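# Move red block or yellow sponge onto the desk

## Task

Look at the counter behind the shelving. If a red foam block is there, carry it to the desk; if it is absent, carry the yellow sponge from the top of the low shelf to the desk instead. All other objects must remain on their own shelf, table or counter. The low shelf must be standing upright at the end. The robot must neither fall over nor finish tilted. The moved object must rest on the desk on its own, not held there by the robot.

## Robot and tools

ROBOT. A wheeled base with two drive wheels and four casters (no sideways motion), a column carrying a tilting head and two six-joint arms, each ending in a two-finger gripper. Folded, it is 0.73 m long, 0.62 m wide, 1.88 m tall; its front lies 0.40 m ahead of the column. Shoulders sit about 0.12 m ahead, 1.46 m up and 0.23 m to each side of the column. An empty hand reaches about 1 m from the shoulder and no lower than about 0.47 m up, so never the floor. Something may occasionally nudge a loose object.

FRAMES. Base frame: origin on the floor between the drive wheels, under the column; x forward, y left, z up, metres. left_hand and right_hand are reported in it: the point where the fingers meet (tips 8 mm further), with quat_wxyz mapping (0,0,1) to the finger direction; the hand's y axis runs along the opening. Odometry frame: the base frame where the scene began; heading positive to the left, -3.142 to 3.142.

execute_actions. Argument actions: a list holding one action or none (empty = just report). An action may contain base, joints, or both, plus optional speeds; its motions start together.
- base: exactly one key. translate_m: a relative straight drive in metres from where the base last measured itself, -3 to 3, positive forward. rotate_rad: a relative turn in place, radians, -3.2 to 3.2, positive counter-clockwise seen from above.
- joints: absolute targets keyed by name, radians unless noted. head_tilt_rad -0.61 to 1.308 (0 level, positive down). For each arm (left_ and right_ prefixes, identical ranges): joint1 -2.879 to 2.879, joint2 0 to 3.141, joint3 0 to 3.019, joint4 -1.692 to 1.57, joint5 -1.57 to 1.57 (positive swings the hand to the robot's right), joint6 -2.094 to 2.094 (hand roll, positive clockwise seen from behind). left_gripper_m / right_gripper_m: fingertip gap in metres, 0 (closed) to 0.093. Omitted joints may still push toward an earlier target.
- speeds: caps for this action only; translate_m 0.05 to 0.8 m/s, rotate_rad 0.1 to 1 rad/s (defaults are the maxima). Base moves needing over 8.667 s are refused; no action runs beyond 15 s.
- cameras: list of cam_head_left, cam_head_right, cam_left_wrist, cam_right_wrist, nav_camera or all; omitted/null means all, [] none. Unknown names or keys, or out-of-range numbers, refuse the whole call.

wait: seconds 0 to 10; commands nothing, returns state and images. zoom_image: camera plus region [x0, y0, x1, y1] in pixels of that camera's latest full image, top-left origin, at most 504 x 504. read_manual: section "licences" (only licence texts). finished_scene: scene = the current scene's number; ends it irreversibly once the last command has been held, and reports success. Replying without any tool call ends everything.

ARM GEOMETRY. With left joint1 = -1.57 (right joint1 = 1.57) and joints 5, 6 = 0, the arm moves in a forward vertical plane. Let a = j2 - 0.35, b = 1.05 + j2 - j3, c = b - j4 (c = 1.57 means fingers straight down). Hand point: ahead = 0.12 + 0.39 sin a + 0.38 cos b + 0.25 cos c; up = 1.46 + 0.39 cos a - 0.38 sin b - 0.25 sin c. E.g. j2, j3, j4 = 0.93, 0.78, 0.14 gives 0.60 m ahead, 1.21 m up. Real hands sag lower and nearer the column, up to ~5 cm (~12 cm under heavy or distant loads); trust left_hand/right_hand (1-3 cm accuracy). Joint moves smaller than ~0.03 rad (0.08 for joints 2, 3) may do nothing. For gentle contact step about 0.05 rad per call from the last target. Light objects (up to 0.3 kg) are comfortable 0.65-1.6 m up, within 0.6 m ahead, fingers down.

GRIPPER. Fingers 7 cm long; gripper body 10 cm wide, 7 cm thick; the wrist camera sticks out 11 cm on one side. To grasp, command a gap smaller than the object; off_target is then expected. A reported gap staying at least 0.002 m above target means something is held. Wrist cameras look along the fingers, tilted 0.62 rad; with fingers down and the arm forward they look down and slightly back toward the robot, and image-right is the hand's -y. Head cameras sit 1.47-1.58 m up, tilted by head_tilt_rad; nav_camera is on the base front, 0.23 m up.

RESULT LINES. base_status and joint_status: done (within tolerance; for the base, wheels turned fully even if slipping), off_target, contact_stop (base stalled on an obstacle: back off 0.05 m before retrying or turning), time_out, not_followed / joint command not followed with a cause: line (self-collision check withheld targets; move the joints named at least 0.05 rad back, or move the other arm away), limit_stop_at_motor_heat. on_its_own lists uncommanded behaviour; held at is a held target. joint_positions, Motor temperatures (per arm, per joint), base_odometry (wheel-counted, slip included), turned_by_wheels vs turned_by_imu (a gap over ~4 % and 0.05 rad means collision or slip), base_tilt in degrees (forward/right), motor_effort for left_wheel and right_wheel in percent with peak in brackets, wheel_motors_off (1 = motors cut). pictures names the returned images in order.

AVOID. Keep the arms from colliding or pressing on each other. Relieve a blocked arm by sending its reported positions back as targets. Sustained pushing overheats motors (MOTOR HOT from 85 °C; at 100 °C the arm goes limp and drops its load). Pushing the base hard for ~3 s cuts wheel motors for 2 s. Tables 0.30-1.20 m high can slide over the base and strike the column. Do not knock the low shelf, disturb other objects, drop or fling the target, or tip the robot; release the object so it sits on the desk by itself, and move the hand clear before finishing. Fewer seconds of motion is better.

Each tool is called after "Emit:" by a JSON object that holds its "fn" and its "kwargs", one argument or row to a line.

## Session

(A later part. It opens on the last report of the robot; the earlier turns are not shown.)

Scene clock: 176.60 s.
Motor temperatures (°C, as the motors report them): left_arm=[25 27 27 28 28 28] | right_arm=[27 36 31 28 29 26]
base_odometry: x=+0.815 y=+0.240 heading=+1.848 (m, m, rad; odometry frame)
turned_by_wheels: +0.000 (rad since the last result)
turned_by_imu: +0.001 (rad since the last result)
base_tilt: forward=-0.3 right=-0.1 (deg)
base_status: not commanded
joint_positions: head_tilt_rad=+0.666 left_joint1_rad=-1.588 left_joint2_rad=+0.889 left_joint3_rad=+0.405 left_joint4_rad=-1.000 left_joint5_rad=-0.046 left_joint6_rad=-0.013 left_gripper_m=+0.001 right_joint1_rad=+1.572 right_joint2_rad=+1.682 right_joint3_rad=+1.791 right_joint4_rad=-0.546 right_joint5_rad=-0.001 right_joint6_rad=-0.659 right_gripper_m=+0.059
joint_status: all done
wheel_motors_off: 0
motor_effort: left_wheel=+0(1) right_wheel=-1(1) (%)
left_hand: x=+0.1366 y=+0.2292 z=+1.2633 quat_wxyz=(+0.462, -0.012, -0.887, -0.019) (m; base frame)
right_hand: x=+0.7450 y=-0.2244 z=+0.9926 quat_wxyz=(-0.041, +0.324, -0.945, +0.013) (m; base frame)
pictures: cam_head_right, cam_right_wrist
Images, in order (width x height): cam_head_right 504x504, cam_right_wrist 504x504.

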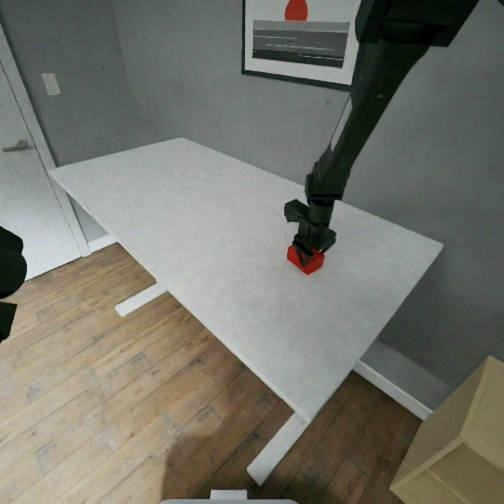

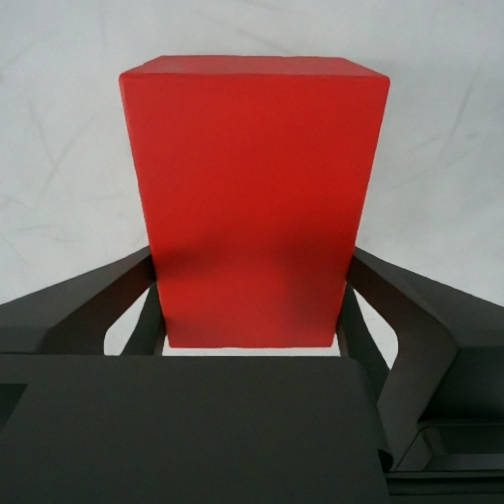

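Emit:
{"fn": "execute_actions", "kwargs": {
  "actions": [
    {"joints": {"right_joint2_rad": 1.74}}
  ],
  "cameras": ["cam_right_wrist"]
}}

Scene clock: 178.50 s.
Motor temperatures (°C, as the motors report them): left_arm=[25 27 27 28 28 28] | right_arm=[27 36 32 28 29 26]
base_odometry: x=+0.815 y=+0.240 heading=+1.848 (m, m, rad; odometry frame)
turned_by_wheels: +0.000 (rad since the last result)
turned_by_imu: +0.001 (rad since the last result)
base_tilt: forward=-0.2 right=-0.2 (deg)
base_status: not commanded
joint_positions: head_tilt_rad=+0.666 left_joint1_rad=-1.588 left_joint2_rad=+0.889 left_joint3_rad=+0.405 left_joint4_rad=-1.000 left_joint5_rad=-0.046 left_joint6_rad=-0.013 left_gripper_m=+0.001 right_joint1_rad=+1.572 right_joint2_rad=+1.683 right_joint3_rad=+1.791 right_joint4_rad=-0.546 right_joint5_rad=-0.001 right_joint6_rad=-0.659 right_gripper_m=+0.059
joint_status: all done
wheel_motors_off: 0
motor_effort: left_wheel=+0(0) right_wheel=-1(1) (%)
left_hand: x=+0.1366 y=+0.2292 z=+1.2633 quat_wxyz=(+0.462, -0.012, -0.887, -0.019) (m; base frame)
right_hand: x=+0.7451 y=-0.2244 z=+0.9924 quat_wxyz=(-0.041, +0.324, -0.945, +0.013) (m; base frame)
pictures: cam_right_wrist
Images, in order (width x height): cam_right_wrist 504x504.

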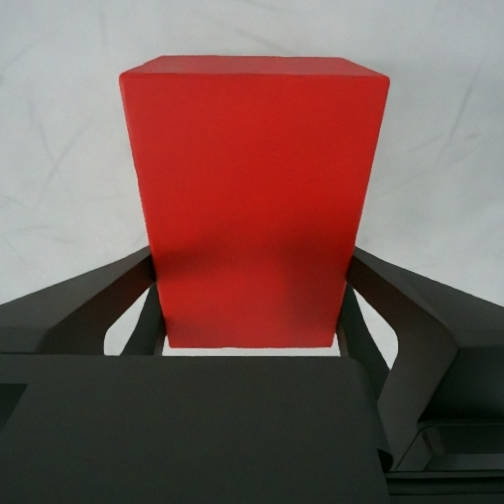

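Contact confirmed. Ease the push and open the gripper.

Emit:
{"fn": "execute_actions", "kwargs": {
  "actions": [
    {"joints": {"right_joint2_rad": 1.683, "right_gripper_m": 0.093}}
  ],
  "cameras": ["cam_right_wrist"]
}}

Scene clock: 180.10 s.
Motor temperatures (°C, as the motors report them): left_arm=[25 27 27 28 28 28] | right_arm=[27 36 32 28 29 26]
base_odometry: x=+0.815 y=+0.240 heading=+1.848 (m, m, rad; odometry frame)
turned_by_wheels: +0.000 (rad since the last result)
turned_by_imu: +0.001 (rad since the last result)
base_tilt: forward=-0.2 right=-0.1 (deg)
base_status: not commanded
joint_positions: head_tilt_rad=+0.666 left_joint1_rad=-1.588 left_joint2_rad=+0.889 left_joint3_rad=+0.405 left_joint4_rad=-1.000 left_joint5_rad=-0.046 left_joint6_rad=-0.013 left_gripper_m=+0.001 right_joint1_rad=+1.572 right_joint2_rad=+1.683 right_joint3_rad=+1.791 right_joint4_rad=-0.546 right_joint5_rad=-0.001 right_joint6_rad=-0.659 right_gripper_m=+0.093
joint_status: all done
wheel_motors_off: 0
motor_effort: left_wheel=+0(0) right_wheel=-1(2) (%)
left_hand: x=+0.1366 y=+0.2292 z=+1.2633 quat_wxyz=(+0.462, -0.012, -0.887, -0.019) (m; base frame)
right_hand: x=+0.7451 y=-0.2244 z=+0.9924 quat_wxyz=(-0.041, +0.324, -0.945, +0.013) (m; base frame)
pictures: cam_right_wrist
Images, in order (width x height): cam_right_wrist 504x504.

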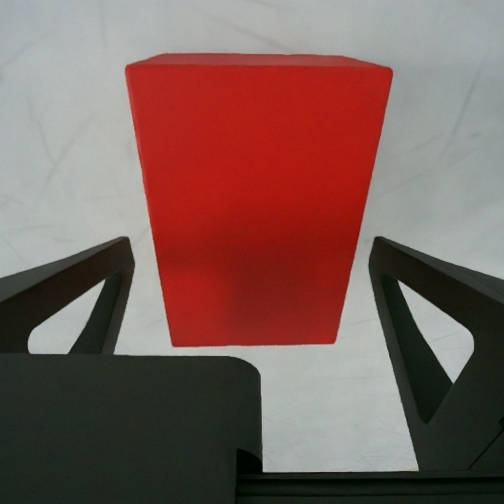

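Emit:
{"fn": "execute_actions", "kwargs": {
  "actions": [
    {"joints": {"right_joint2_rad": 1.48, "right_joint4_rad": -0.72}}
  ],
  "cameras": ["cam_head_left", "cam_right_wrist"]
}}

Scene clock: 182.23 s.
Motor temperatures (°C, as the motors report them): left_arm=[25 27 27 28 28 28] | right_arm=[27 37 32 28 29 26]
base_odometry: x=+0.815 y=+0.240 heading=+1.848 (m, m, rad; odometry frame)
turned_by_wheels: +0.000 (rad since the last result)
turned_by_imu: +0.001 (rad since the last result)
base_tilt: forward=-0.2 right=-0.1 (deg)
base_status: not commanded
joint_positions: head_tilt_rad=+0.666 left_joint1_rad=-1.588 left_joint2_rad=+0.889 left_joint3_rad=+0.405 left_joint4_rad=-1.000 left_joint5_rad=-0.046 left_joint6_rad=-0.013 left_gripper_m=+0.001 right_joint1_rad=+1.572 right_joint2_rad=+1.455 right_joint3_rad=+1.798 right_joint4_rad=-0.715 right_joint5_rad=-0.001 right_joint6_rad=-0.659 right_gripper_m=+0.093
joint_status: all done
wheel_motors_off: 0
motor_effort: left_wheel=+0(1) right_wheel=-1(1) (%)
left_hand: x=+0.1366 y=+0.2292 z=+1.2633 quat_wxyz=(+0.462, -0.012, -0.887, -0.019) (m; base frame)
right_hand: x=+0.7966 y=-0.2245 z=+1.1374 quat_wxyz=(-0.072, +0.323, -0.943, +0.023) (m; base frame)
pictures: cam_head_left, cam_right_wrist
Images, in order (width x height): cam_head_left 504x504, cam_right_wrist 504x504.

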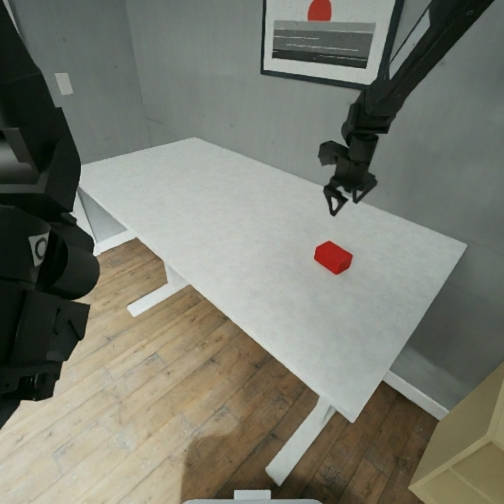

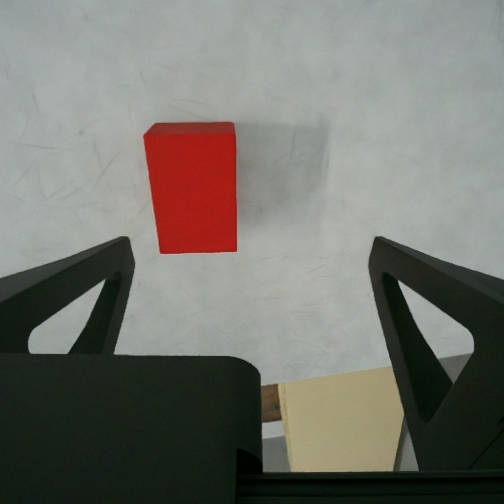

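The red block is resting on the desk, clear of the robot. Ending scene 1.

Emit:
{"fn": "finished_scene", "kwargs": {
  "scene": 1
}}

The scene is finished: the task was done.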